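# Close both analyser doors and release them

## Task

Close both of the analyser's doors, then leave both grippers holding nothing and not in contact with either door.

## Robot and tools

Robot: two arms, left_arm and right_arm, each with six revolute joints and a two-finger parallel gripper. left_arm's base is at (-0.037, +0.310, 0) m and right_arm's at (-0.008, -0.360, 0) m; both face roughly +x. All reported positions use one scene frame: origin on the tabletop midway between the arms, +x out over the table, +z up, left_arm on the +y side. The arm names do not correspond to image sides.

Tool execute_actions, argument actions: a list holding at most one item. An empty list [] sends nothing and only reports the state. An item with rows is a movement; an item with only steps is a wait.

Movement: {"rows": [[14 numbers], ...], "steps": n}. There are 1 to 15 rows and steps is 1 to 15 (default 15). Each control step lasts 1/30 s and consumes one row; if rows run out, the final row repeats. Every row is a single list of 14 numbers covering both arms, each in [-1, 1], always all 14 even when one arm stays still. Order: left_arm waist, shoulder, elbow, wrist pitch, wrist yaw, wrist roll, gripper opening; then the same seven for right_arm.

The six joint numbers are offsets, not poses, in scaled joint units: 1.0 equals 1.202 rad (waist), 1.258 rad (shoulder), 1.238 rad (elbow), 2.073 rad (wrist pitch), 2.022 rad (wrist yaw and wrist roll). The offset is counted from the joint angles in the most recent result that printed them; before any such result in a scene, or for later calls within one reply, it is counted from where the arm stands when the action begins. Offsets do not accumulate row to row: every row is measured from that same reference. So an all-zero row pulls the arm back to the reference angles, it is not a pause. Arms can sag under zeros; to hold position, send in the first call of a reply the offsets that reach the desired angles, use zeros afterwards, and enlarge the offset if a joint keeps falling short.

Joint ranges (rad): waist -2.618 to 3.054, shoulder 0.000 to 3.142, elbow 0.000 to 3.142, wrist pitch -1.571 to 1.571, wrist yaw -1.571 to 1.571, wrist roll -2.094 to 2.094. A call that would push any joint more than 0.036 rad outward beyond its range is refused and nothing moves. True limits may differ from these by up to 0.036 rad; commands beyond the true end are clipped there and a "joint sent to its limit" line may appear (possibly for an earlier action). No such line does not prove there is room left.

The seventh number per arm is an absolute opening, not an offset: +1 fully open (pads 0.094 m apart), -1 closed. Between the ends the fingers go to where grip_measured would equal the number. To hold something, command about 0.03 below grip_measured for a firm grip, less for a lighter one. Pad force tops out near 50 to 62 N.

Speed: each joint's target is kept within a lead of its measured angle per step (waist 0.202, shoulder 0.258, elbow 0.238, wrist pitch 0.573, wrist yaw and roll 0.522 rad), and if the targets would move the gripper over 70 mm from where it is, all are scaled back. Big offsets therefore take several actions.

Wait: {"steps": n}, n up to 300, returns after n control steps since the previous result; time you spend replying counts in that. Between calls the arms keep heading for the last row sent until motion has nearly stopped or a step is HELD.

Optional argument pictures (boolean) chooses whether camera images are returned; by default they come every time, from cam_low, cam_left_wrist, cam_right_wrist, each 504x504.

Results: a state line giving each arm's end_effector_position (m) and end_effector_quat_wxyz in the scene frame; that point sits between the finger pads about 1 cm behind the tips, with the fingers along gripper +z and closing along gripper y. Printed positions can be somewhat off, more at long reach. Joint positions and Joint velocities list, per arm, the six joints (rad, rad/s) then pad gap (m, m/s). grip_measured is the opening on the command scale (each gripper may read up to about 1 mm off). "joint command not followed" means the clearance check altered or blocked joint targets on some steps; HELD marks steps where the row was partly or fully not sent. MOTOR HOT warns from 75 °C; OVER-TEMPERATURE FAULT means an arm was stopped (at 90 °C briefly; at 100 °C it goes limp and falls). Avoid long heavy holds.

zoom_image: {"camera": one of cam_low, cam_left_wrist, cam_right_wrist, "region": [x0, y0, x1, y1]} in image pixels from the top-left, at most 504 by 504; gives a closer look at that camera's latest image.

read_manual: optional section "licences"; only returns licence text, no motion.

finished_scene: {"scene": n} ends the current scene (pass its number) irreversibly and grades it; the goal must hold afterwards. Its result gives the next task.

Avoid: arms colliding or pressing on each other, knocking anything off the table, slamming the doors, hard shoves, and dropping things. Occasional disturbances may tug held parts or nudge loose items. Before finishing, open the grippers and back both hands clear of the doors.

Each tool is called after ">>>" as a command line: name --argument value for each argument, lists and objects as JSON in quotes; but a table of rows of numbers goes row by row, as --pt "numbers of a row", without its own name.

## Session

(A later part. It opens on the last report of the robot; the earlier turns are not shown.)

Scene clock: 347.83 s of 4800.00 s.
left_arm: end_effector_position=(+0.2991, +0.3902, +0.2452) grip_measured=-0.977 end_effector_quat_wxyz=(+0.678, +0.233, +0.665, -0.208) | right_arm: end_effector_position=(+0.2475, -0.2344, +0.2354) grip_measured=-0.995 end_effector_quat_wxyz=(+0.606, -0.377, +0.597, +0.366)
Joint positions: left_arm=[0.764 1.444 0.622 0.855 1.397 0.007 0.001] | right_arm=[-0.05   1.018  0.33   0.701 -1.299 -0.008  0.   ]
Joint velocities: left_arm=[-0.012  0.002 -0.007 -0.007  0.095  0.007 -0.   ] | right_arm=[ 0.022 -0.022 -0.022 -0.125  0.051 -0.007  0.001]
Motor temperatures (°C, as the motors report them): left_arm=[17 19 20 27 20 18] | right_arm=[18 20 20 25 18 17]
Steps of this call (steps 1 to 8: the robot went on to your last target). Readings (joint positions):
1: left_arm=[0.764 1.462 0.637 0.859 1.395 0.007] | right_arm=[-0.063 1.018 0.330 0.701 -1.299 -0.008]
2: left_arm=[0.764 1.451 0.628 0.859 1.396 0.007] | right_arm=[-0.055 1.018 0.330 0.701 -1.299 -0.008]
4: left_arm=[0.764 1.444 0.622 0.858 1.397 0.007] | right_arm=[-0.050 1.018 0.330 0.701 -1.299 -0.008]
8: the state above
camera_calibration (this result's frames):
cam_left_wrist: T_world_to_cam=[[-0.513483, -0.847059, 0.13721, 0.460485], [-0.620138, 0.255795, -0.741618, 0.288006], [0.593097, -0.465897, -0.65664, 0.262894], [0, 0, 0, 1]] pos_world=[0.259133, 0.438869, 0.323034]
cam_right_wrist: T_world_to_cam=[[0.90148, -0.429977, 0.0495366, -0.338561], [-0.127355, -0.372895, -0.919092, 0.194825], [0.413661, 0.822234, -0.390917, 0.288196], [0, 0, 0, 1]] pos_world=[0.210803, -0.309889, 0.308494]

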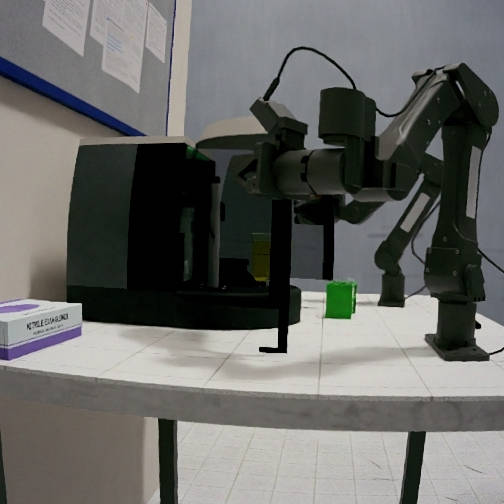

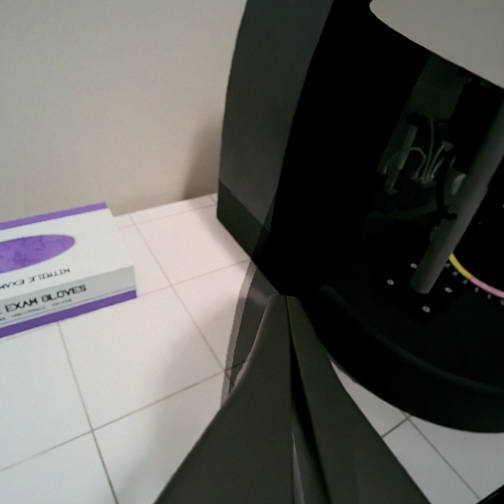

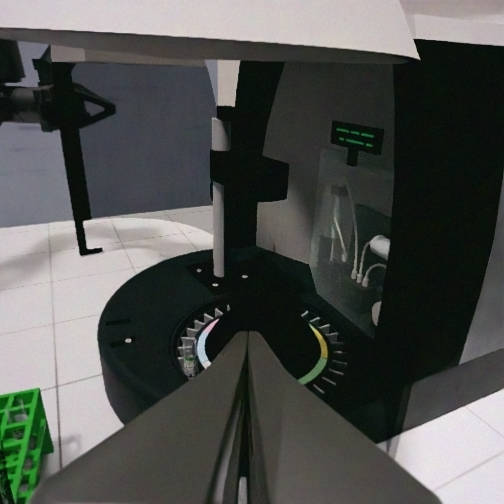

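>>> execute_actions --actions '[{"rows": [[0,-0.013,-0.01,-0.003,0,0,-1, 0.016,-0.006,-0.001,-0.003,0.012,0,-1],[0,-0.027,-0.021,-0.007,0,0,-1, 0.033,-0.012,-0.003,-0.006,0.024,0,-1],[0,-0.04,-0.031,-0.01,0,0,-1, 0.049,-0.018,-0.004,-0.01,0.036,0,-1],[0,-0.053,-0.041,-0.013,0,0,-1, 0.065,-0.025,-0.005,-0.013,0.048,0,-1],[0,-0.067,-0.052,-0.017,0,0,-1, 0.082,-0.031,-0.006,-0.016,0.06,0,-1],[0,-0.08,-0.062,-0.02,0,0,-1, 0.098,-0.037,-0.008,-0.019,0.071,0,-1],[0,-0.093,-0.072,-0.023,0,0,-1, 0.114,-0.043,-0.009,-0.022,0.082,0,-1],[0,-0.107,-0.083,-0.027,0,0,-1, 0.131,-0.049,-0.01,-0.026,0.093,0,-1],[0,-0.12,-0.093,-0.03,0,0,-1, 0.147,-0.055,-0.011,-0.029,0.104,0,-1],[0,-0.133,-0.103,-0.033,0,0,-1, 0.163,-0.061,-0.013,-0.032,0.115,0,-1],[0,-0.147,-0.114,-0.037,0,0,-1, 0.18,-0.067,-0.014,-0.035,0.126,0,-1],[0,-0.16,-0.124,-0.04,0,0,-1, 0.196,-0.074,-0.015,-0.038,0.137,0,-1],[0,-0.173,-0.134,-0.043,0,0,-1, 0.212,-0.08,-0.016,-0.042,0.148,0,-1],[0,-0.187,-0.145,-0.047,0,0,-1, 0.229,-0.086,-0.018,-0.045,0.159,0,-1],[0,-0.2,-0.155,-0.05,0,0,-1, 0.245,-0.092,-0.019,-0.048,0.17,0,-1]], "steps": 15}]' --pictures false

>>> execute_actions --actions '[{"rows": [[0,-0.045,-0.032,-0.018,0,0,-1, 0.055,-0.026,-0.012,-0.018,0.045,0,-1],[0,-0.059,-0.038,-0.023,0,0,-1, 0.071,-0.032,-0.013,-0.021,0.056,0,-1],[0,-0.073,-0.045,-0.028,0,0,-1, 0.088,-0.038,-0.015,-0.024,0.067,0,-1],[0,-0.087,-0.051,-0.032,0,0,-1, 0.104,-0.044,-0.016,-0.028,0.078,0,-1],[0,-0.101,-0.057,-0.037,0,0,-1, 0.12,-0.05,-0.017,-0.031,0.089,0,-1],[0,-0.115,-0.063,-0.042,0,0,-1, 0.137,-0.057,-0.018,-0.034,0.1,0,-1],[0,-0.129,-0.07,-0.047,0,0,-1, 0.153,-0.063,-0.02,-0.037,0.11,0,-1],[0,-0.143,-0.076,-0.052,0,0,-1, 0.169,-0.069,-0.021,-0.04,0.12,0,-1],[0,-0.157,-0.082,-0.056,0,0,-1, 0.186,-0.075,-0.022,-0.044,0.13,0,-1],[0,-0.171,-0.089,-0.061,0,0,-1, 0.202,-0.081,-0.024,-0.047,0.14,0,-1],[0,-0.185,-0.095,-0.066,0,0,-1, 0.218,-0.087,-0.025,-0.05,0.15,0,-1],[0,-0.199,-0.101,-0.071,0,0,-1, 0.235,-0.093,-0.026,-0.053,0.16,0,-1],[0,-0.213,-0.107,-0.076,0,0,-1, 0.251,-0.1,-0.027,-0.056,0.17,0,-1],[0,-0.227,-0.114,-0.08,0,0,-1, 0.267,-0.106,-0.029,-0.06,0.18,0,-1],[0,-0.24,-0.12,-0.085,0,0,-1, 0.284,-0.112,-0.03,-0.063,0.188,0,-1]], "steps": 15}]' --pictures false

>>> execute_actions --actions '[{"steps": 10}]'

Scene clock: 367.53 s of 4800.00 s.
left_arm: end_effector_position=(+0.2675, +0.3606, +0.2443) grip_measured=-0.977 end_effector_quat_wxyz=(+0.680, +0.229, +0.667, -0.203) | right_arm: end_effector_position=(+0.2407, -0.1910, +0.2460) grip_measured=-0.995 end_effector_quat_wxyz=(+0.613, -0.380, +0.589, +0.363)
Joint positions: left_arm=[0.764 1.24  0.47  0.804 1.385 0.007 0.001] | right_arm=[ 0.196  0.939  0.33   0.643 -1.053 -0.008  0.   ]
Joint velocities: left_arm=[ 0.007 -0.471 -0.364 -0.198 -0.007 -0.007 -0.   ] | right_arm=[ 0.554 -0.212 -0.002 -0.198  0.593  0.051  0.001]
Motor temperatures (°C, as the motors report them): left_arm=[17 18 20 27 20 18] | right_arm=[18 20 21 25 18 17]
Steps of this call (steps 1 to 30: the robot went on to your last target; steps 31 to 90: nothing new was sent; then 16.20 s passed at rest; steps 91 to 105: all 15 steps of this action). Readings (joint positions):
91: left_arm=[0.764 1.444 0.622 0.854 1.397 0.007] | right_arm=[-0.050 1.018 0.330 0.701 -1.297 -0.008]
92: left_arm=[0.764 1.443 0.622 0.854 1.396 0.007] | right_arm=[-0.045 1.018 0.330 0.701 -1.290 -0.008]
94: left_arm=[0.764 1.428 0.609 0.853 1.389 0.007] | right_arm=[-0.021 1.018 0.330 0.700 -1.265 -0.008]
98: left_arm=[0.764 1.362 0.559 0.840 1.385 0.007] | right_arm=[0.058 0.996 0.330 0.683 -1.196 -0.008]
105: the state above

Scene clock: 368.03 s of 4800.00 s.
left_arm: end_effector_position=(+0.2355, +0.3302, +0.2476) grip_measured=-0.977 end_effector_quat_wxyz=(+0.684, +0.235, +0.663, -0.195) | right_arm: end_effector_position=(+0.2173, -0.1470, +0.2582) grip_measured=-0.995 end_effector_quat_wxyz=(+0.622, -0.378, +0.580, +0.365)
Joint positions: left_arm=[0.764 0.986 0.351 0.692 1.38  0.007 0.001] | right_arm=[ 0.49   0.833  0.325  0.564 -0.761 -0.008  0.   ]
Joint velocities: left_arm=[ 0.002 -0.505 -0.237 -0.242  0.022 -0.022 -0.001] | right_arm=[ 0.559 -0.266 -0.115 -0.11   0.579  0.007 -0.001]
Motor temperatures (°C, as the motors report them): left_arm=[17 18 20 27 20 18] | right_arm=[18 20 21 25 18 17]
Steps of this call (steps 1 to 15: all 15 steps of this action). Readings (joint positions):
1: left_arm=[0.764 1.225 0.459 0.800 1.385 0.007] | right_arm=[0.215 0.933 0.330 0.639 -1.035 -0.008]
2: left_arm=[0.764 1.211 0.449 0.795 1.384 0.007] | right_arm=[0.234 0.928 0.330 0.636 -1.019 -0.008]
4: left_arm=[0.764 1.181 0.434 0.783 1.383 0.007] | right_arm=[0.272 0.919 0.330 0.625 -0.981 -0.008]
8: left_arm=[0.764 1.111 0.405 0.753 1.381 0.007] | right_arm=[0.352 0.890 0.330 0.601 -0.901 -0.008]
15: the state above

Scene clock: 368.37 s of 4800.00 s.
left_arm: end_effector_position=(+0.2318, +0.3267, +0.2451) grip_measured=-0.977 end_effector_quat_wxyz=(+0.681, +0.229, +0.666, -0.200) | right_arm: end_effector_position=(+0.2169, -0.1449, +0.2550) grip_measured=-0.995 end_effector_quat_wxyz=(+0.623, -0.369, +0.589, +0.359)
Joint positions: left_arm=[0.764 0.955 0.337 0.656 1.38  0.007 0.001] | right_arm=[ 0.525  0.817  0.315  0.546 -0.701 -0.008  0.   ]
Joint velocities: left_arm=[ 0.002 -0.012 -0.002 -0.037  0.066 -0.037 -0.   ] | right_arm=[ 0.022  0.002  0.017 -0.007  0.007 -0.051 -0.001]
Motor temperatures (°C, as the motors report them): left_arm=[17 18 20 27 20 18] | right_arm=[18 20 21 25 18 17]
Steps of this call (steps 1 to 10: the robot went on to your last target). Readings (joint positions):
1: left_arm=[0.764 0.971 0.344 0.684 1.380 0.007] | right_arm=[0.506 0.825 0.321 0.560 -0.746 -0.008]
2: left_arm=[0.764 0.961 0.340 0.678 1.380 0.007] | right_arm=[0.517 0.821 0.318 0.556 -0.735 -0.008]
4: left_arm=[0.764 0.955 0.337 0.669 1.380 0.007] | right_arm=[0.524 0.817 0.316 0.552 -0.720 -0.008]
8: left_arm=[0.764 0.955 0.337 0.659 1.380 0.007] | right_arm=[0.525 0.817 0.315 0.548 -0.705 -0.008]
10: the state above
camera_calibration (this result's frames):
cam_left_wrist: T_world_to_cam=[[-0.499775, -0.855996, 0.132272, 0.373134], [-0.621186, 0.247799, -0.743454, 0.265774], [0.603616, -0.453726, -0.655576, 0.266458], [0, 0, 0, 1]] pos_world=[0.190739, 0.374442, 0.322919]
cam_right_wrist: T_world_to_cam=[[0.889604, -0.451813, 0.0668578, -0.278499], [-0.10901, -0.35219, -0.929558, 0.24397], [0.443533, 0.81965, -0.362562, 0.220818], [0, 0, 0, 1]] pos_world=[0.176409, -0.220899, 0.325465]

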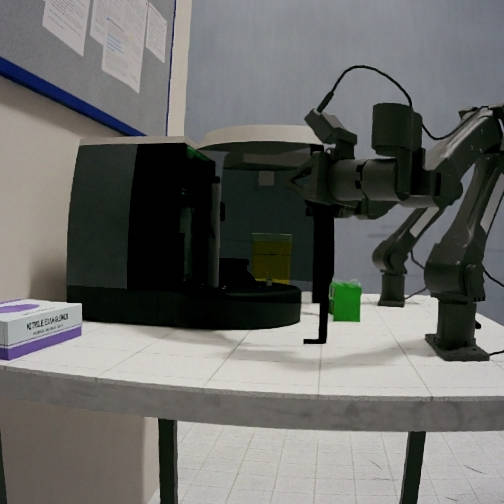

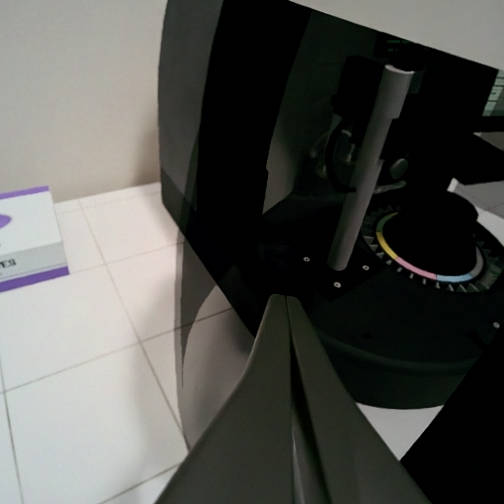

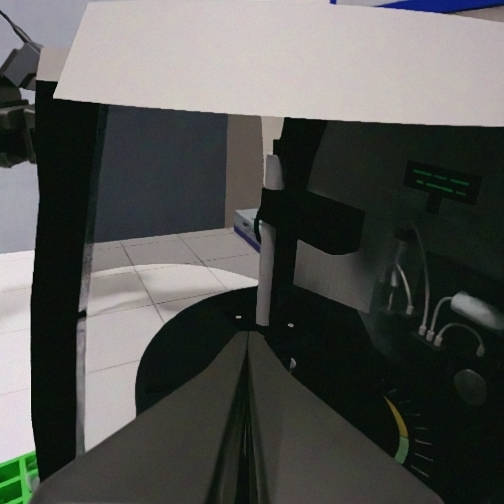

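>>> zoom_image --camera "cam_low" --region '[270, 240, 390, 360]'

>>> zoom_image --camera "cam_right_wrist" --region '[0, 300, 204, 504]'

Region (270, 240, 390, 360) of cam_low's 504x504 image, scaled by 4.200, with more detail than that image has.

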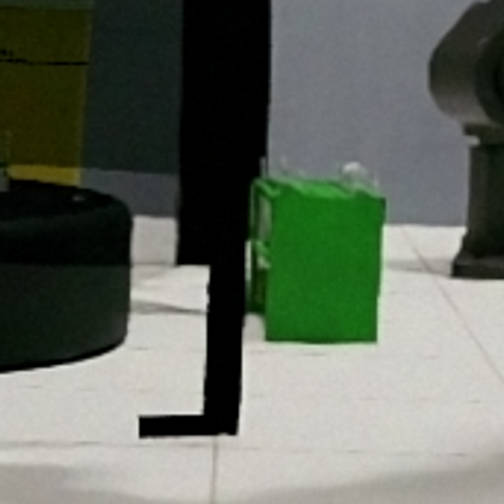

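Region (0, 300, 204, 504) of cam_right_wrist's 504x504 image, scaled by 2.471, with more detail than that image has.

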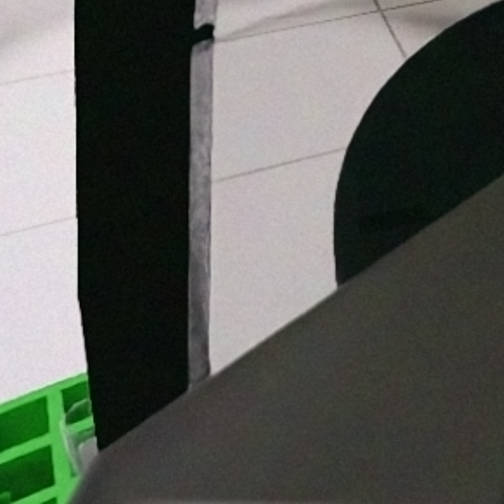

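>>> execute_actions --actions '[{"rows": [[-0.015,0,0,0,0.005,0,-1, 0.014,0.007,0.002,0.002,0.02,0,-1],[-0.024,0,0,0,0.01,0,-1, 0.028,0.015,0.004,0.004,0.032,0,-1],[-0.033,0,0,0,0.01,0,-1, 0.042,0.022,0.006,0.006,0.044,0,-1],[-0.042,0,0,0,0.01,0,-1, 0.056,0.029,0.008,0.008,0.056,0,-1],[-0.051,0,0,0,0.01,0,-1, 0.07,0.036,0.01,0.01,0.068,0,-1],[-0.06,0,0,0,0.01,0,-1, 0.084,0.044,0.012,0.012,0.08,0,-1],[-0.069,0,0,0,0.01,0,-1, 0.098,0.051,0.014,0.014,0.092,0,-1],[-0.078,0,0,0,0.01,0,-1, 0.113,0.058,0.016,0.016,0.104,0,-1],[-0.087,0,0,0,0.01,0,-1, 0.127,0.065,0.018,0.018,0.116,0,-1],[-0.096,0,0,0,0.01,0,-1, 0.141,0.073,0.02,0.02,0.128,0,-1],[-0.105,0,0,0,0.01,0,-1, 0.155,0.08,0.022,0.022,0.14,0,-1],[-0.114,0,0,0,0.01,0,-1, 0.169,0.087,0.024,0.024,0.152,0,-1],[-0.123,0,0,0,0.01,0,-1, 0.183,0.095,0.026,0.026,0.164,0,-1],[-0.132,0,0,0,0.01,0,-1, 0.197,0.105,0.028,0.028,0.176,0,-1],[-0.14,0,0,0,0.01,0,-1, 0.215,0.118,0.03,0.03,0.185,0,-1]], "steps": 15}]' --pictures false

>>> execute_actions --actions '[{"steps": 12}]'

Scene clock: 387.67 s of 4800.00 s.
left_arm: end_effector_position=(+0.2308, +0.2880, +0.2446) grip_measured=-0.977 end_effector_quat_wxyz=(+0.663, +0.276, +0.649, -0.251) | right_arm: end_effector_position=(+0.2201, -0.1130, +0.2374) grip_measured=-0.995 end_effector_quat_wxyz=(+0.615, -0.352, +0.615, +0.346)
Joint positions: left_arm=[0.623 0.955 0.337 0.651 1.386 0.007 0.001] | right_arm=[ 0.739  0.923  0.315  0.603 -0.436 -0.008  0.   ]
Joint velocities: left_arm=[-0.281  0.012 -0.022 -0.022  0.022  0.022 -0.001] | right_arm=[ 0.525  0.339  0.017  0.183  0.608 -0.037 -0.001]
Motor temperatures (°C, as the motors report them): left_arm=[17 18 20 26 20 18] | right_arm=[18 20 20 25 18 17]
Steps of this call (steps 1 to 30: the robot went on to your last target; steps 31 to 90: nothing new was sent; then 15.80 s passed at rest; steps 91 to 105: all 15 steps of this action). Readings (joint positions):
91: left_arm=[0.763 0.955 0.337 0.651 1.380 0.007] | right_arm=[0.526 0.817 0.315 0.543 -0.692 -0.008]
92: left_arm=[0.759 0.955 0.337 0.651 1.380 0.007] | right_arm=[0.529 0.817 0.315 0.544 -0.685 -0.008]
94: left_arm=[0.743 0.955 0.337 0.651 1.381 0.007] | right_arm=[0.552 0.823 0.315 0.550 -0.660 -0.008]
98: left_arm=[0.699 0.955 0.337 0.651 1.382 0.007] | right_arm=[0.618 0.855 0.315 0.573 -0.588 -0.008]
105: the state above

Scene clock: 388.07 s of 4800.00 s.
left_arm: end_effector_position=(+0.2300, +0.2827, +0.2446) grip_measured=-0.977 end_effector_quat_wxyz=(+0.661, +0.283, +0.646, -0.258) | right_arm: end_effector_position=(+0.2261, -0.1107, +0.2296) grip_measured=-0.995 end_effector_quat_wxyz=(+0.614, -0.339, +0.631, +0.331)
Joint positions: left_arm=[0.605 0.955 0.337 0.651 1.389 0.007 0.001] | right_arm=[ 0.773  0.951  0.315  0.608 -0.358 -0.008  0.   ]
Joint velocities: left_arm=[ 0.002 -0.017 -0.007 -0.022 -0.066 -0.037 -0.   ] | right_arm=[-0.012  0.012 -0.007  0.007  0.037 -0.051  0.   ]
Motor temperatures (°C, as the motors report them): left_arm=[17 18 20 26 20 18] | right_arm=[18 20 20 25 18 17]
Steps of this call (steps 1 to 12: the robot went on to your last target). Readings (joint positions):
1: left_arm=[0.614 0.955 0.337 0.651 1.387 0.007] | right_arm=[0.755 0.934 0.315 0.607 -0.417 -0.008]
2: left_arm=[0.608 0.955 0.337 0.651 1.388 0.007] | right_arm=[0.765 0.943 0.315 0.607 -0.404 -0.008]
4: left_arm=[0.605 0.955 0.337 0.651 1.389 0.007] | right_arm=[0.772 0.951 0.315 0.607 -0.385 -0.008]
8: left_arm=[0.605 0.955 0.337 0.651 1.389 0.007] | right_arm=[0.773 0.951 0.315 0.608 -0.366 -0.008]
12: the state above
camera_calibration (this result's frames):
cam_left_wrist: T_world_to_cam=[[-0.635178, -0.760133, 0.136919, 0.337528], [-0.574229, 0.3462, -0.741894, 0.236125], [0.516537, -0.549858, -0.656389, 0.294624], [0, 0, 0, 1]] pos_world=[0.197796, 0.336821, 0.322354]
cam_right_wrist: T_world_to_cam=[[0.845703, -0.532952, 0.0273523, -0.259588], [-0.201954, -0.367067, -0.908007, 0.247837], [0.493965, 0.76238, -0.418061, 0.174484], [0, 0, 0, 1]] pos_world=[0.183398, -0.180398, 0.305083]

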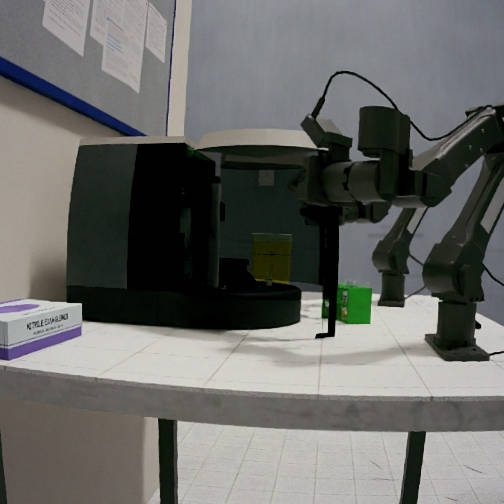

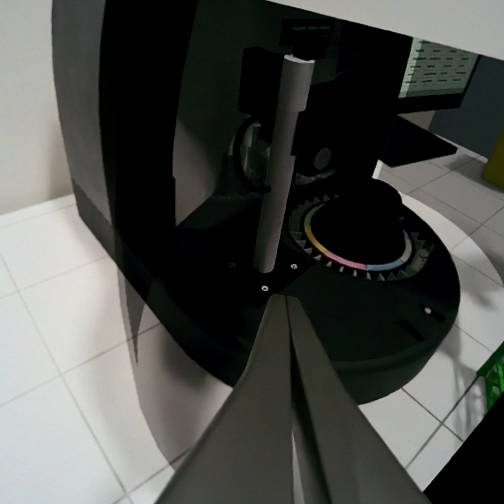

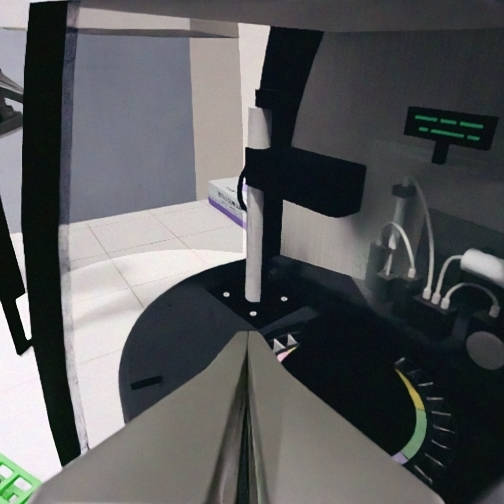

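>>> zoom_image --camera "cam_low" --region '[290, 250, 390, 350]'

>>> zoom_image --camera "cam_left_wrist" --region '[380, 230, 504, 450]'

Region (290, 250, 390, 350) of cam_low's 504x504 image, scaled by 5.040, with more detail than that image has.

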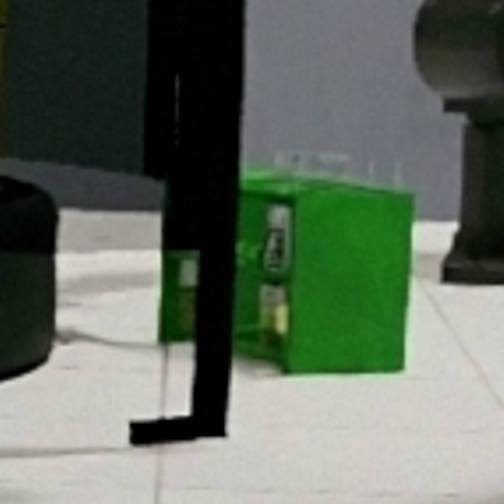

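Region (380, 230, 504, 450) of cam_left_wrist's 504x504 image, scaled by 2.291, with more detail than that image has; it fills the left 284 columns of this view, and the rest is white.

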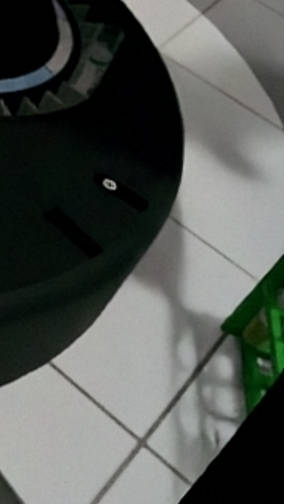

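>>> execute_actions --actions '[{"rows": [[0,0,0,0,0,0,-1, 0,-0.03,0.0,-0.03,0,0,-1],[0,0,0,0,0,0,-1, 0,-0.07,0.01,-0.07,0,0,-1],[0,0,0,0,0,0,-1, 0,-0.11,0.02,-0.11,0,0,-1],[0,0,0,0,0,0,-1, 0.01,-0.15,0.04,-0.15,0,0,-1],[0,0,0,0,0,0,-1, 0.03,-0.19,0.06,-0.19,0.01,0,-1],[0,0,0,0,0,0,-1, 0.06,-0.22,0.08,-0.23,0.025,0,-1],[0,0,0,0,0,0,-1, 0.1,-0.25,0.1,-0.27,0.04,0,-1],[0,0,0,0,0,0,-1, 0.14,-0.27,0.12,-0.31,0.06,0,-1],[0,0,0,0,0,0,-1, 0.18,-0.28,0.14,-0.35,0.08,0,-1],[0,0,0,0,0,0,-1, 0.22,-0.28,0.16,-0.39,0.1,0,-1],[0,0,0,0,0,0,-1, 0.26,-0.28,0.17,-0.42,0.12,0,0],[0,0,0,0,0,0,-1, 0.3,-0.28,0.17,-0.45,0.14,0,0.5],[0,0,0,0,0,0,-1, 0.35,-0.28,0.17,-0.47,0.16,0,1],[0,0,0,0,0,0,-1, 0.39,-0.28,0.17,-0.486,0.17,0,1],[0,0,0,0,0,0,-1, 0.42,-0.28,0.17,-0.486,0.177,0,1]], "steps": 15}]' --pictures false

>>> execute_actions --actions '[{"steps": 15}]'

Scene clock: 417.17 s of 4800.00 s.
left_arm: end_effector_position=(+0.2300, +0.2827, +0.2446) grip_measured=-0.977 end_effector_quat_wxyz=(+0.661, +0.283, +0.646, -0.258) | right_arm: end_effector_position=(+0.1160, -0.0946, +0.2455) grip_measured=+0.351 end_effector_quat_wxyz=(+0.506, -0.432, +0.660, +0.349)
Joint positions: left_arm=[0.605 0.955 0.337 0.651 1.389 0.007 0.001] | right_arm=[ 1.195  0.609  0.514 -0.154 -0.126 -0.008  0.063]
Joint velocities: left_arm=[-0.007 -0.007  0.002 -0.066  0.066  0.022 -0.001] | right_arm=[ 1.365 -0.017  0.002 -1.487  0.755  0.007  0.421]
Motor temperatures (°C, as the motors report them): left_arm=[17 18 20 26 20 18] | right_arm=[18 20 22 26 18 17]
Steps of this call (steps 1 to 30: the robot went on to your last target; steps 31 to 90: nothing new was sent; then 25.60 s passed at rest; steps 91 to 105: all 15 steps of this action). Readings (joint positions):
91: left_arm=[0.605 0.955 0.337 0.651 1.389 0.007] | right_arm=[0.773 0.949 0.315 0.603 -0.353 -0.008]
92: left_arm=[0.605 0.955 0.337 0.651 1.389 0.007] | right_arm=[0.773 0.938 0.315 0.583 -0.353 -0.008]
94: left_arm=[0.605 0.955 0.337 0.651 1.389 0.007] | right_arm=[0.773 0.875 0.315 0.497 -0.353 -0.008]
98: left_arm=[0.605 0.955 0.337 0.651 1.389 0.007] | right_arm=[0.854 0.695 0.376 0.247 -0.313 -0.008]
105: the state above

Scene clock: 417.67 s of 4800.00 s.
left_arm: end_effector_position=(+0.2300, +0.2827, +0.2446) grip_measured=-0.977 end_effector_quat_wxyz=(+0.661, +0.283, +0.646, -0.258) | right_arm: end_effector_position=(+0.1062, -0.1115, +0.1927) grip_measured=+1.000 end_effector_quat_wxyz=(+0.438, -0.462, +0.718, +0.282)
Joint positions: left_arm=[0.605 0.955 0.337 0.651 1.389 0.007 0.001] | right_arm=[ 1.268  0.609  0.514 -0.38  -0.016 -0.008  0.094]
Joint velocities: left_arm=[ 0.002  0.012  0.002 -0.022  0.007  0.066 -0.   ] | right_arm=[-0.022  0.002 -0.007 -0.066 -0.007 -0.007  0.   ]
Motor temperatures (°C, as the motors report them): left_arm=[17 18 20 26 20 18] | right_arm=[18 20 22 26 18 17]
Steps of this call (steps 1 to 15: the robot went on to your last target). Readings (joint positions):
1: left_arm=[0.605 0.955 0.337 0.651 1.389 0.007] | right_arm=[1.234 0.609 0.514 -0.205 -0.107 -0.008]
2: left_arm=[0.605 0.955 0.337 0.651 1.389 0.007] | right_arm=[1.256 0.609 0.514 -0.247 -0.092 -0.008]
4: left_arm=[0.605 0.955 0.337 0.651 1.389 0.007] | right_arm=[1.268 0.609 0.514 -0.304 -0.066 -0.008]
8: left_arm=[0.605 0.955 0.337 0.651 1.389 0.007] | right_arm=[1.268 0.609 0.514 -0.356 -0.033 -0.008]
15: the state above
camera_calibration (this result's frames):
cam_left_wrist: T_world_to_cam=[[-0.635178, -0.760133, 0.136919, 0.337528], [-0.574229, 0.3462, -0.741894, 0.236125], [0.516537, -0.549858, -0.656389, 0.294624], [0, 0, 0, 1]] pos_world=[0.197796, 0.336821, 0.322354]
cam_right_wrist: T_world_to_cam=[[0.922279, -0.386134, 0.0174016, -0.147343], [-0.287208, -0.714734, -0.637705, 0.108083], [0.258677, 0.583143, -0.770084, 0.29176], [0, 0, 0, 1]] pos_world=[0.0914625, -0.149782, 0.296169]

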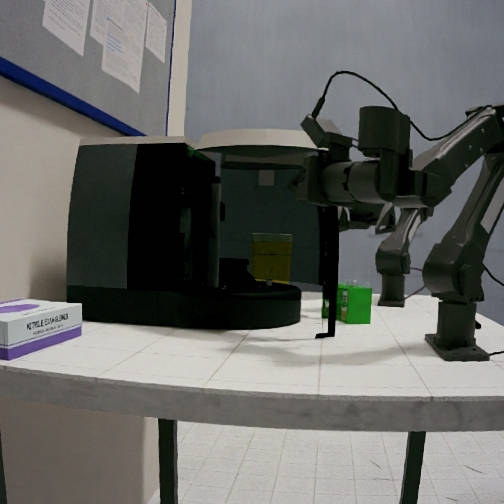

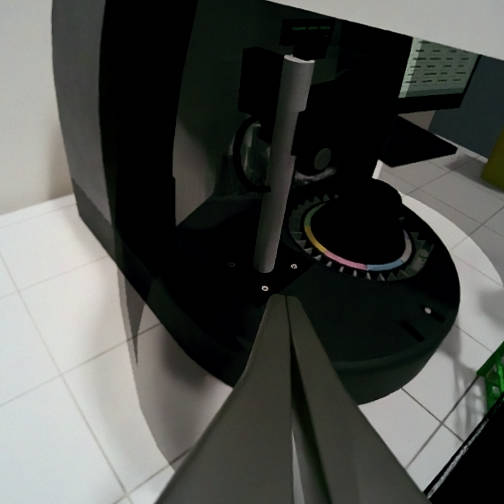

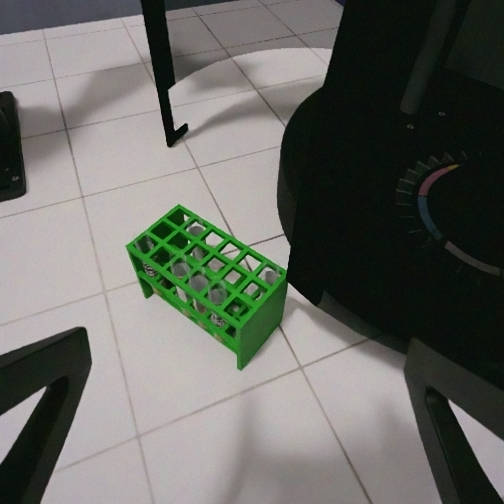

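>>> zoom_image --camera "cam_right_wrist" --region '[220, 220, 340, 340]'

Region (220, 220, 340, 340) of cam_right_wrist's 504x504 image, scaled by 4.200, with more detail than that image has.

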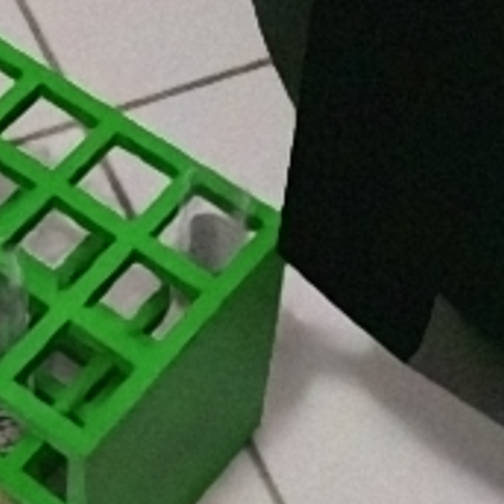

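>>> execute_actions --actions '[{"rows": [[-0.015,0,0,0,0,0,-1, -0.01,0,0,0.04,0.008,0,-1],[-0.024,0,0,0,0,0,-1, -0.02,0,0,0.09,0.008,0,-1],[-0.033,0,0,0,0,0,-1, -0.03,0,0,0.14,0.008,0,-1],[-0.042,0,0,0,0,0,-1, -0.04,0,-0.01,0.19,0.008,0,-1],[-0.051,0,0,0,0,0,-1, -0.05,0.01,-0.02,0.24,0.008,0,-1],[-0.06,0,0,0,0,0,-1, -0.06,0.02,-0.035,0.29,0.008,0,-1],[-0.069,0,0,0,0,0,-1, -0.07,0.03,-0.05,0.33,0.008,0,-1],[-0.078,0,0,0,0,0,-1, -0.08,0.045,-0.07,0.37,0.008,0,-1],[-0.087,0,0,0,0,0,-1, -0.09,0.06,-0.09,0.4,0.008,0,-1],[-0.096,0,0,0,0,0,-1, -0.1,0.075,-0.11,0.42,0.008,0,-1],[-0.105,0,0,0,0,0,-1, -0.11,0.09,-0.13,0.426,0.008,0,-1],[-0.114,0,0,0,0,0,-1, -0.12,0.105,-0.15,0.426,0.008,0,-1],[-0.123,0,0,0,0,0,-1, -0.13,0.12,-0.17,0.426,0.008,0,-1],[-0.132,0,0,0,0,0,-1, -0.14,0.135,-0.185,0.426,0.008,0,-1],[-0.14,0,0,0,0,0,-1, -0.148,0.148,-0.2,0.426,0.008,0,-1]], "steps": 15}]' --pictures false

>>> execute_actions --actions '[{"steps": 12}]' --pictures false

Scene clock: 452.43 s of 4800.00 s.
left_arm: end_effector_position=(+0.2238, +0.2454, +0.2446) grip_measured=-0.977 end_effector_quat_wxyz=(+0.641, +0.327, +0.624, -0.304) | right_arm: end_effector_position=(+0.1703, -0.0909, +0.2575) grip_measured=-0.994 end_effector_quat_wxyz=(+0.628, -0.335, +0.617, +0.334)
Joint positions: left_arm=[0.463 0.955 0.337 0.651 1.386 0.007 0.001] | right_arm=[ 1.12   0.748  0.332  0.43  -0.009 -0.008  0.   ]
Joint velocities: left_arm=[-0.281 -0.007  0.002  0.022 -0.095  0.007 -0.   ] | right_arm=[-0.33   0.613 -0.755  0.476  0.007 -0.037 -0.   ]
Motor temperatures (°C, as the motors report them): left_arm=[17 18 20 26 20 18] | right_arm=[18 20 22 26 18 17]
Steps of this call (steps 1 to 15: the robot went on to your last target; steps 16 to 90: nothing new was sent; then 31.27 s passed at rest; steps 91 to 105: all 15 steps of this action). Readings (joint positions):
91: left_arm=[0.603 0.955 0.337 0.651 1.389 0.007] | right_arm=[1.268 0.609 0.514 -0.377 -0.012 -0.008]
92: left_arm=[0.600 0.955 0.337 0.651 1.388 0.007] | right_arm=[1.266 0.609 0.514 -0.357 -0.012 -0.008]
94: left_arm=[0.583 0.955 0.337 0.651 1.388 0.007] | right_arm=[1.251 0.609 0.514 -0.266 -0.012 -0.008]
98: left_arm=[0.539 0.955 0.337 0.651 1.387 0.007] | right_arm=[1.204 0.622 0.490 0.051 -0.011 -0.008]
105: the state above

Scene clock: 452.83 s of 4800.00 s.
left_arm: end_effector_position=(+0.2226, +0.2408, +0.2446) grip_measured=-0.977 end_effector_quat_wxyz=(+0.638, +0.333, +0.621, -0.309) | right_arm: end_effector_position=(+0.1765, -0.0928, +0.2259) grip_measured=-0.994 end_effector_quat_wxyz=(+0.615, -0.338, +0.637, +0.320)
Joint positions: left_arm=[0.445 0.955 0.337 0.651 1.386 0.007 0.001] | right_arm=[ 1.101  0.794  0.267  0.488 -0.008 -0.008  0.   ]
Joint velocities: left_arm=[-0.007 -0.007  0.007 -0.022 -0.022 -0.051  0.001] | right_arm=[ 0.012  0.002 -0.007  0.168 -0.022 -0.066 -0.001]
Motor temperatures (°C, as the motors report them): left_arm=[17 18 20 26 20 18] | right_arm=[18 20 22 26 18 17]
Steps of this call (steps 1 to 12: the robot went on to your last target). Readings (joint positions):
1: left_arm=[0.454 0.955 0.337 0.651 1.386 0.007] | right_arm=[1.110 0.767 0.309 0.440 -0.009 -0.008]
2: left_arm=[0.449 0.955 0.337 0.651 1.386 0.007] | right_arm=[1.105 0.781 0.290 0.442 -0.008 -0.008]
4: left_arm=[0.445 0.955 0.337 0.651 1.386 0.007] | right_arm=[1.101 0.793 0.269 0.442 -0.008 -0.008]
8: left_arm=[0.445 0.955 0.337 0.651 1.386 0.007] | right_arm=[1.101 0.794 0.267 0.470 -0.008 -0.008]
12: the state above

>>> execute_actions --actions '[{"rows": [[-0.015,-0.007,-0.002,-0.004,-0.02,0,-1, 0,0.011,0.02,0.004,0,0,-1],[-0.03,-0.015,-0.005,-0.008,-0.032,0,-1, 0,0.022,0.024,0.009,0,0,-1],[-0.046,-0.022,-0.007,-0.011,-0.044,0,-1, 0,0.033,0.028,0.013,0,0,-1],[-0.061,-0.029,-0.009,-0.015,-0.056,0,-1, 0,0.044,0.032,0.018,0,0,-1],[-0.076,-0.037,-0.012,-0.019,-0.068,0,-1, 0,0.055,0.036,0.023,0,0,-1],[-0.092,-0.044,-0.014,-0.023,-0.08,0,-1, 0,0.066,0.04,0.028,0,0,-1],[-0.107,-0.052,-0.016,-0.026,-0.092,0,-1, 0,0.077,0.044,0.033,0,0,-1],[-0.122,-0.059,-0.019,-0.03,-0.104,0,-1, 0,0.088,0.048,0.038,0,0,-1],[-0.137,-0.066,-0.021,-0.034,-0.116,0,-1, 0,0.099,0.052,0.043,0,0,-1],[-0.153,-0.074,-0.023,-0.038,-0.128,0,-1, 0,0.11,0.057,0.048,0,0,-1],[-0.168,-0.081,-0.026,-0.041,-0.14,0,-1, 0,0.121,0.062,0.053,0,0,-1],[-0.183,-0.088,-0.028,-0.045,-0.152,0,-1, 0,0.132,0.067,0.058,0,0,-1],[-0.198,-0.096,-0.03,-0.049,-0.164,0,-1, 0,0.143,0.072,0.063,0,0,-1],[-0.214,-0.103,-0.033,-0.053,-0.176,0,-1, 0,0.154,0.077,0.068,0,0,-1],[-0.229,-0.11,-0.035,-0.056,-0.188,0,-1, 0,0.165,0.082,0.073,0,0,-1]], "steps": 15}]' --pictures false

>>> execute_actions --actions '[{"rows": [[-0.05,-0.035,-0.018,-0.02,-0.055,0,-1, 0,0.04,0.03,0.018,0,0,-1],[-0.065,-0.042,-0.02,-0.024,-0.067,0,-1, 0,0.051,0.035,0.022,0,0,-1],[-0.08,-0.05,-0.023,-0.028,-0.079,0,-1, 0,0.062,0.04,0.026,0,0,-1],[-0.096,-0.057,-0.025,-0.031,-0.091,0,-1, 0,0.073,0.046,0.03,0,0,-1],[-0.111,-0.064,-0.027,-0.035,-0.103,0,-1, 0,0.084,0.051,0.034,0,0,-1],[-0.126,-0.072,-0.03,-0.039,-0.115,0,-1, 0,0.095,0.057,0.038,0,0,-1],[-0.142,-0.079,-0.032,-0.043,-0.127,0,-1, 0,0.106,0.062,0.042,0,0,-1],[-0.157,-0.086,-0.034,-0.046,-0.139,0,-1, 0,0.117,0.068,0.046,0,0,-1],[-0.172,-0.094,-0.037,-0.05,-0.151,0,-1, 0,0.128,0.073,0.05,0,0,-1],[-0.187,-0.101,-0.039,-0.054,-0.163,0,-1, 0,0.139,0.079,0.054,0,0,-1],[-0.203,-0.108,-0.041,-0.058,-0.175,0,-1, 0,0.15,0.084,0.058,0,0,-1],[-0.218,-0.116,-0.044,-0.061,-0.187,0,-1, 0,0.161,0.09,0.062,0,0,-1],[-0.233,-0.123,-0.046,-0.065,-0.197,0,-1, 0,0.172,0.095,0.066,0,0,-1],[-0.248,-0.13,-0.048,-0.069,-0.205,0,-1, 0,0.183,0.1,0.07,0,0,-1],[-0.262,-0.137,-0.05,-0.073,-0.21,0,-1, 0,0.192,0.105,0.073,0,0,-1]], "steps": 15}]' --pictures false

>>> execute_actions --actions '[{"steps": 12}]'

Scene clock: 485.80 s of 4800.00 s.
left_arm: end_effector_position=(+0.2262, +0.2032, +0.2513) grip_measured=-0.977 end_effector_quat_wxyz=(+0.651, +0.323, +0.620, -0.296) | right_arm: end_effector_position=(+0.1907, -0.0726, +0.2236) grip_measured=-0.994 end_effector_quat_wxyz=(+0.610, -0.340, +0.641, +0.317)
Joint positions: left_arm=[0.209 0.851 0.315 0.589 1.114 0.007 0.001] | right_arm=[ 1.101  0.965  0.323  0.589 -0.008 -0.008  0.   ]
Joint velocities: left_arm=[-0.53  -0.252 -0.105 -0.286 -0.755 -0.007  0.   ] | right_arm=[-0.017  0.379  0.208  0.33  -0.037 -0.051 -0.   ]
Motor temperatures (°C, as the motors report them): left_arm=[17 18 20 26 20 18] | right_arm=[18 20 22 28 18 17]
Steps of this call (steps 1 to 30: the robot went on to your last target; steps 31 to 90: nothing new was sent; then 29.47 s passed at rest; steps 91 to 105: all 15 steps of this action). Readings (joint positions):
91: left_arm=[0.444 0.955 0.337 0.651 1.383 0.007] | right_arm=[1.101 0.794 0.267 0.497 -0.008 -0.008]
92: left_arm=[0.438 0.955 0.337 0.651 1.375 0.007] | right_arm=[1.101 0.795 0.267 0.498 -0.008 -0.008]
94: left_arm=[0.411 0.951 0.337 0.648 1.347 0.007] | right_arm=[1.101 0.811 0.267 0.508 -0.008 -0.008]
98: left_arm=[0.338 0.918 0.337 0.630 1.272 0.007] | right_arm=[1.101 0.869 0.277 0.526 -0.008 -0.008]
105: the state above

Scene clock: 486.30 s of 4800.00 s.
left_arm: end_effector_position=(+0.2173, +0.1675, +0.2512) grip_measured=-0.977 end_effector_quat_wxyz=(+0.662, +0.300, +0.625, -0.283) | right_arm: end_effector_position=(+0.2076, -0.0435, +0.2214) grip_measured=-0.995 end_effector_quat_wxyz=(+0.607, -0.345, +0.640, +0.322)
Joint positions: left_arm=[-0.069  0.712  0.271  0.493  0.78   0.007  0.001] | right_arm=[ 1.101  1.17   0.406  0.707 -0.024 -0.008  0.   ]
Joint velocities: left_arm=[-0.496 -0.261 -0.071 -0.212 -0.593 -0.007 -0.001] | right_arm=[-0.007  0.379  0.168  0.227  0.066 -0.037  0.001]
Motor temperatures (°C, as the motors report them): left_arm=[17 18 20 26 20 18] | right_arm=[18 20 22 28 18 17]
Steps of this call (steps 1 to 15: all 15 steps of this action). Readings (joint positions):
1: left_arm=[0.190 0.842 0.311 0.584 1.093 0.007] | right_arm=[1.101 0.978 0.328 0.599 -0.009 -0.008]
2: left_arm=[0.171 0.833 0.308 0.579 1.073 0.007] | right_arm=[1.101 0.990 0.331 0.609 -0.010 -0.008]
4: left_arm=[0.133 0.815 0.302 0.568 1.030 0.007] | right_arm=[1.101 1.015 0.337 0.626 -0.013 -0.008]
8: left_arm=[0.059 0.777 0.292 0.544 0.940 0.007] | right_arm=[1.101 1.072 0.360 0.655 -0.018 -0.008]
15: the state above

Scene clock: 486.70 s of 4800.00 s.
left_arm: end_effector_position=(+0.2201, +0.1683, +0.2481) grip_measured=-0.977 end_effector_quat_wxyz=(+0.663, +0.285, +0.636, -0.273) | right_arm: end_effector_position=(+0.2101, -0.0400, +0.2228) grip_measured=-0.995 end_effector_quat_wxyz=(+0.609, -0.344, +0.637, +0.323)
Joint positions: left_arm=[-0.099  0.696  0.267  0.465  0.711  0.007  0.001] | right_arm=[ 1.101  1.194  0.417  0.728 -0.024 -0.008  0.   ]
Joint velocities: left_arm=[-0.002 -0.027 -0.002 -0.037 -0.11  -0.051  0.   ] | right_arm=[ 0.002  0.012 -0.027 -0.051  0.037 -0.11   0.   ]
Motor temperatures (°C, as the motors report them): left_arm=[17 18 20 26 20 18] | right_arm=[18 20 22 28 18 17]
Steps of this call (steps 1 to 12: the robot went on to your last target). Readings (joint positions):
1: left_arm=[-0.084 0.705 0.269 0.486 0.765 0.007] | right_arm=[1.101 1.181 0.411 0.713 -0.024 -0.008]
2: left_arm=[-0.092 0.699 0.268 0.481 0.753 0.007] | right_arm=[1.101 1.189 0.415 0.718 -0.024 -0.008]
4: left_arm=[-0.098 0.696 0.267 0.475 0.737 0.007] | right_arm=[1.101 1.194 0.417 0.723 -0.024 -0.008]
8: left_arm=[-0.099 0.696 0.267 0.468 0.719 0.007] | right_arm=[1.101 1.194 0.417 0.726 -0.024 -0.008]
12: the state above
camera_calibration (this result's frames):
cam_left_wrist: T_world_to_cam=[[-0.656149, -0.740018, 0.147791, 0.242328], [-0.558704, 0.344736, -0.754325, 0.272569], [0.507265, -0.577521, -0.639649, 0.241727], [0, 0, 0, 1]] pos_world=[0.188669, 0.224965, 0.324412]
cam_right_wrist: T_world_to_cam=[[0.843136, -0.536522, 0.0355761, -0.209549], [-0.208683, -0.387485, -0.897946, 0.262791], [0.495553, 0.749667, -0.438666, 0.129461], [0, 0, 0, 1]] pos_world=[0.167364, -0.107653, 0.300217]

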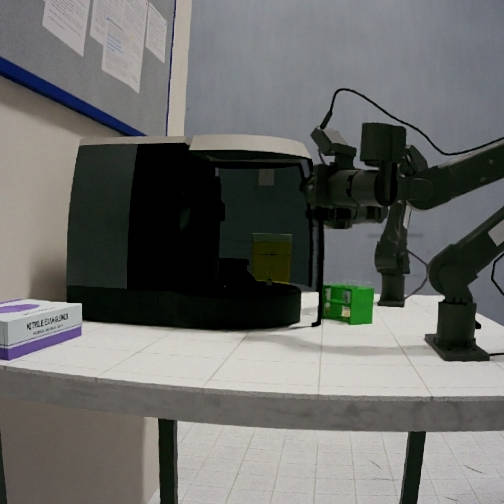

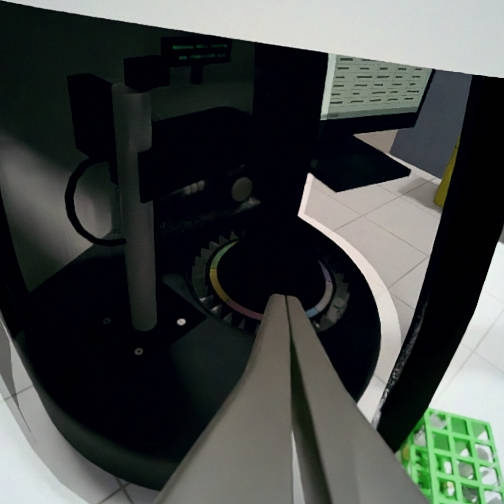

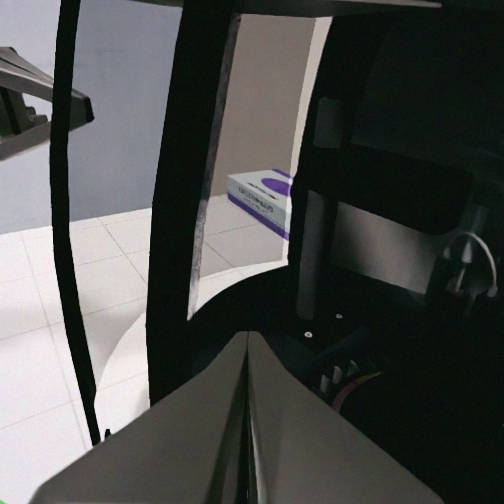

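>>> execute_actions --actions '[{"rows": [[0,0,0,0,0,0,-1, -0.008,0.012,0.022,0.004,0.01,0,-1],[0,0,0,0,0,0,-1, -0.009,0.018,0.027,0.006,0.01,0,-1],[0,0,0,0,0,0,-1, -0.011,0.024,0.031,0.007,0.01,0,-1],[0,0,0,0,0,0,-1, -0.012,0.03,0.036,0.009,0.01,0,-1],[0,0,0,0,0,0,-1, -0.013,0.037,0.04,0.01,0.01,0,-1],[0,0,0,0,0,0,-1, -0.015,0.043,0.045,0.012,0.01,0,-1],[0,0,0,0,0,0,-1, -0.016,0.049,0.049,0.013,0.01,0,-1],[0,0,0,0,0,0,-1, -0.017,0.055,0.054,0.015,0.01,0,-1],[0,0,0,0,0,0,-1, -0.019,0.061,0.058,0.016,0.01,0,-1],[0,0,0,0,0,0,-1, -0.02,0.067,0.063,0.018,0.01,0,-1],[0,0,0,0,0,0,-1, -0.021,0.073,0.067,0.019,0.01,0,-1],[0,0,0,0,0,0,-1, -0.023,0.08,0.072,0.021,0.01,0,-1],[0,0,0,0,0,0,-1, -0.024,0.086,0.076,0.022,0.01,0,-1],[0,0,0,0,0,0,-1, -0.026,0.092,0.081,0.024,0.01,0,-1],[0,0,0,0,0,0,-1, -0.027,0.098,0.085,0.025,0.01,0,-1]], "steps": 15}]' --pictures false

>>> execute_actions --actions '[{"steps": 12}]'

Scene clock: 502.07 s of 4800.00 s.
left_arm: end_effector_position=(+0.2207, +0.1689, +0.2478) grip_measured=-0.977 end_effector_quat_wxyz=(+0.663, +0.283, +0.637, -0.271) | right_arm: end_effector_position=(+0.2209, -0.0269, +0.2235) grip_measured=-0.995 end_effector_quat_wxyz=(+0.609, -0.344, +0.636, +0.324)
Joint positions: left_arm=[-0.099  0.696  0.267  0.463  0.706  0.007  0.001] | right_arm=[ 1.094  1.28   0.468  0.765 -0.034 -0.008  0.   ]
Joint velocities: left_arm=[-0.017 -0.012 -0.012 -0.037 -0.037 -0.081 -0.001] | right_arm=[ 0.002  0.056  0.037  0.11  -0.198 -0.081  0.   ]
Motor temperatures (°C, as the motors report them): left_arm=[17 18 20 26 20 18] | right_arm=[18 20 22 28 18 17]
Steps of this call (steps 1 to 30: the robot went on to your last target; steps 31 to 90: nothing new was sent; then 11.87 s passed at rest; steps 91 to 105: all 15 steps of this action). Readings (joint positions):
91: left_arm=[-0.099 0.696 0.267 0.463 0.706 0.007] | right_arm=[1.101 1.194 0.417 0.732 -0.024 -0.008]
92: left_arm=[-0.099 0.696 0.267 0.463 0.706 0.007] | right_arm=[1.101 1.194 0.417 0.732 -0.023 -0.008]
94: left_arm=[-0.099 0.696 0.267 0.463 0.706 0.007] | right_arm=[1.101 1.200 0.417 0.739 -0.023 -0.008]
98: left_arm=[-0.099 0.696 0.267 0.463 0.706 0.007] | right_arm=[1.101 1.232 0.437 0.748 -0.023 -0.008]
105: the state above

Scene clock: 502.47 s of 4800.00 s.
left_arm: end_effector_position=(+0.2207, +0.1689, +0.2478) grip_measured=-0.977 end_effector_quat_wxyz=(+0.663, +0.283, +0.637, -0.271) | right_arm: end_effector_position=(+0.2197, -0.0243, +0.2242) grip_measured=-0.995 end_effector_quat_wxyz=(+0.608, -0.348, +0.633, +0.330)
Joint positions: left_arm=[-0.099  0.696  0.267  0.463  0.706  0.007  0.001] | right_arm=[ 1.094  1.289  0.472  0.774 -0.048 -0.008  0.   ]
Joint velocities: left_arm=[ 0.002 -0.002 -0.017  0.022 -0.081 -0.139 -0.001] | right_arm=[-0.002 -0.012 -0.017  0.081 -0.037  0.022 -0.001]
Motor temperatures (°C, as the motors report them): left_arm=[17 18 20 26 20 18] | right_arm=[18 20 22 28 18 17]
Steps of this call (steps 1 to 12: the robot went on to your last target). Readings (joint positions):
1: left_arm=[-0.099 0.696 0.267 0.463 0.706 0.007] | right_arm=[1.094 1.283 0.470 0.768 -0.038 -0.008]
2: left_arm=[-0.099 0.696 0.267 0.463 0.706 0.007] | right_arm=[1.094 1.285 0.471 0.770 -0.041 -0.008]
4: left_arm=[-0.099 0.696 0.267 0.463 0.706 0.007] | right_arm=[1.094 1.287 0.472 0.772 -0.045 -0.008]
8: left_arm=[-0.099 0.696 0.267 0.463 0.706 0.007] | right_arm=[1.094 1.289 0.472 0.774 -0.047 -0.008]
12: the state above
camera_calibration (this result's frames):
cam_left_wrist: T_world_to_cam=[[-0.652246, -0.743256, 0.148814, 0.24268], [-0.561564, 0.341942, -0.753473, 0.273393], [0.509138, -0.575018, -0.640416, 0.240915], [0, 0, 0, 1]] pos_world=[0.189156, 0.22542, 0.324166]
cam_right_wrist: T_world_to_cam=[[0.851504, -0.523186, 0.0348863, -0.210678], [-0.199731, -0.385147, -0.900982, 0.270865], [0.484818, 0.760222, -0.432451, 0.114692], [0, 0, 0, 1]] pos_world=[0.177889, -0.0930927, 0.300993]

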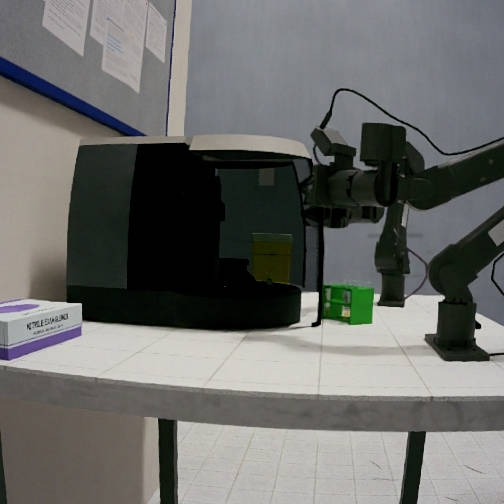

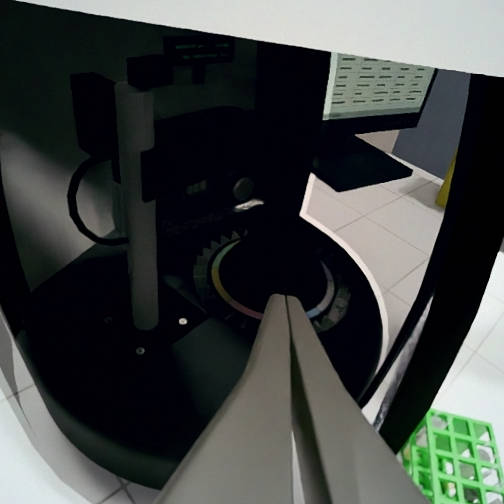

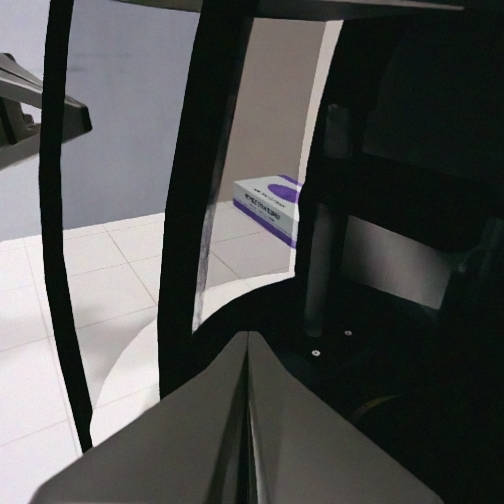

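>>> zoom_image --camera "cam_low" --region '[260, 230, 360, 340]'

>>> zoom_image --camera "cam_left_wrist" --region '[280, 160, 480, 460]'

Region (260, 230, 360, 340) of cam_low's 504x504 image, scaled by 4.582, with more detail than that image has; it fills the left 458 columns of this view, and the rest is white.

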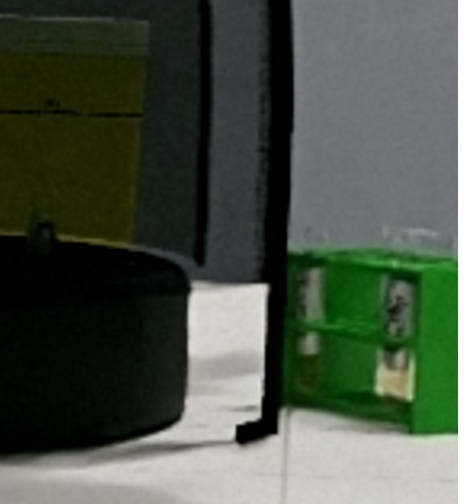

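Region (280, 160, 480, 460) of cam_left_wrist's 504x504 image, scaled by 1.680, with more detail than that image has.

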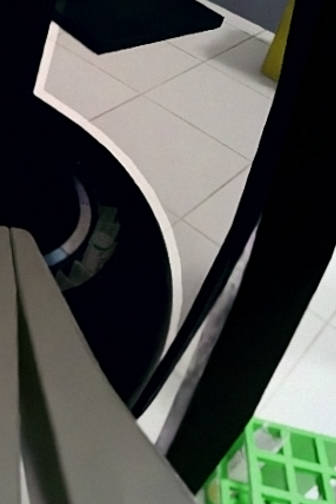

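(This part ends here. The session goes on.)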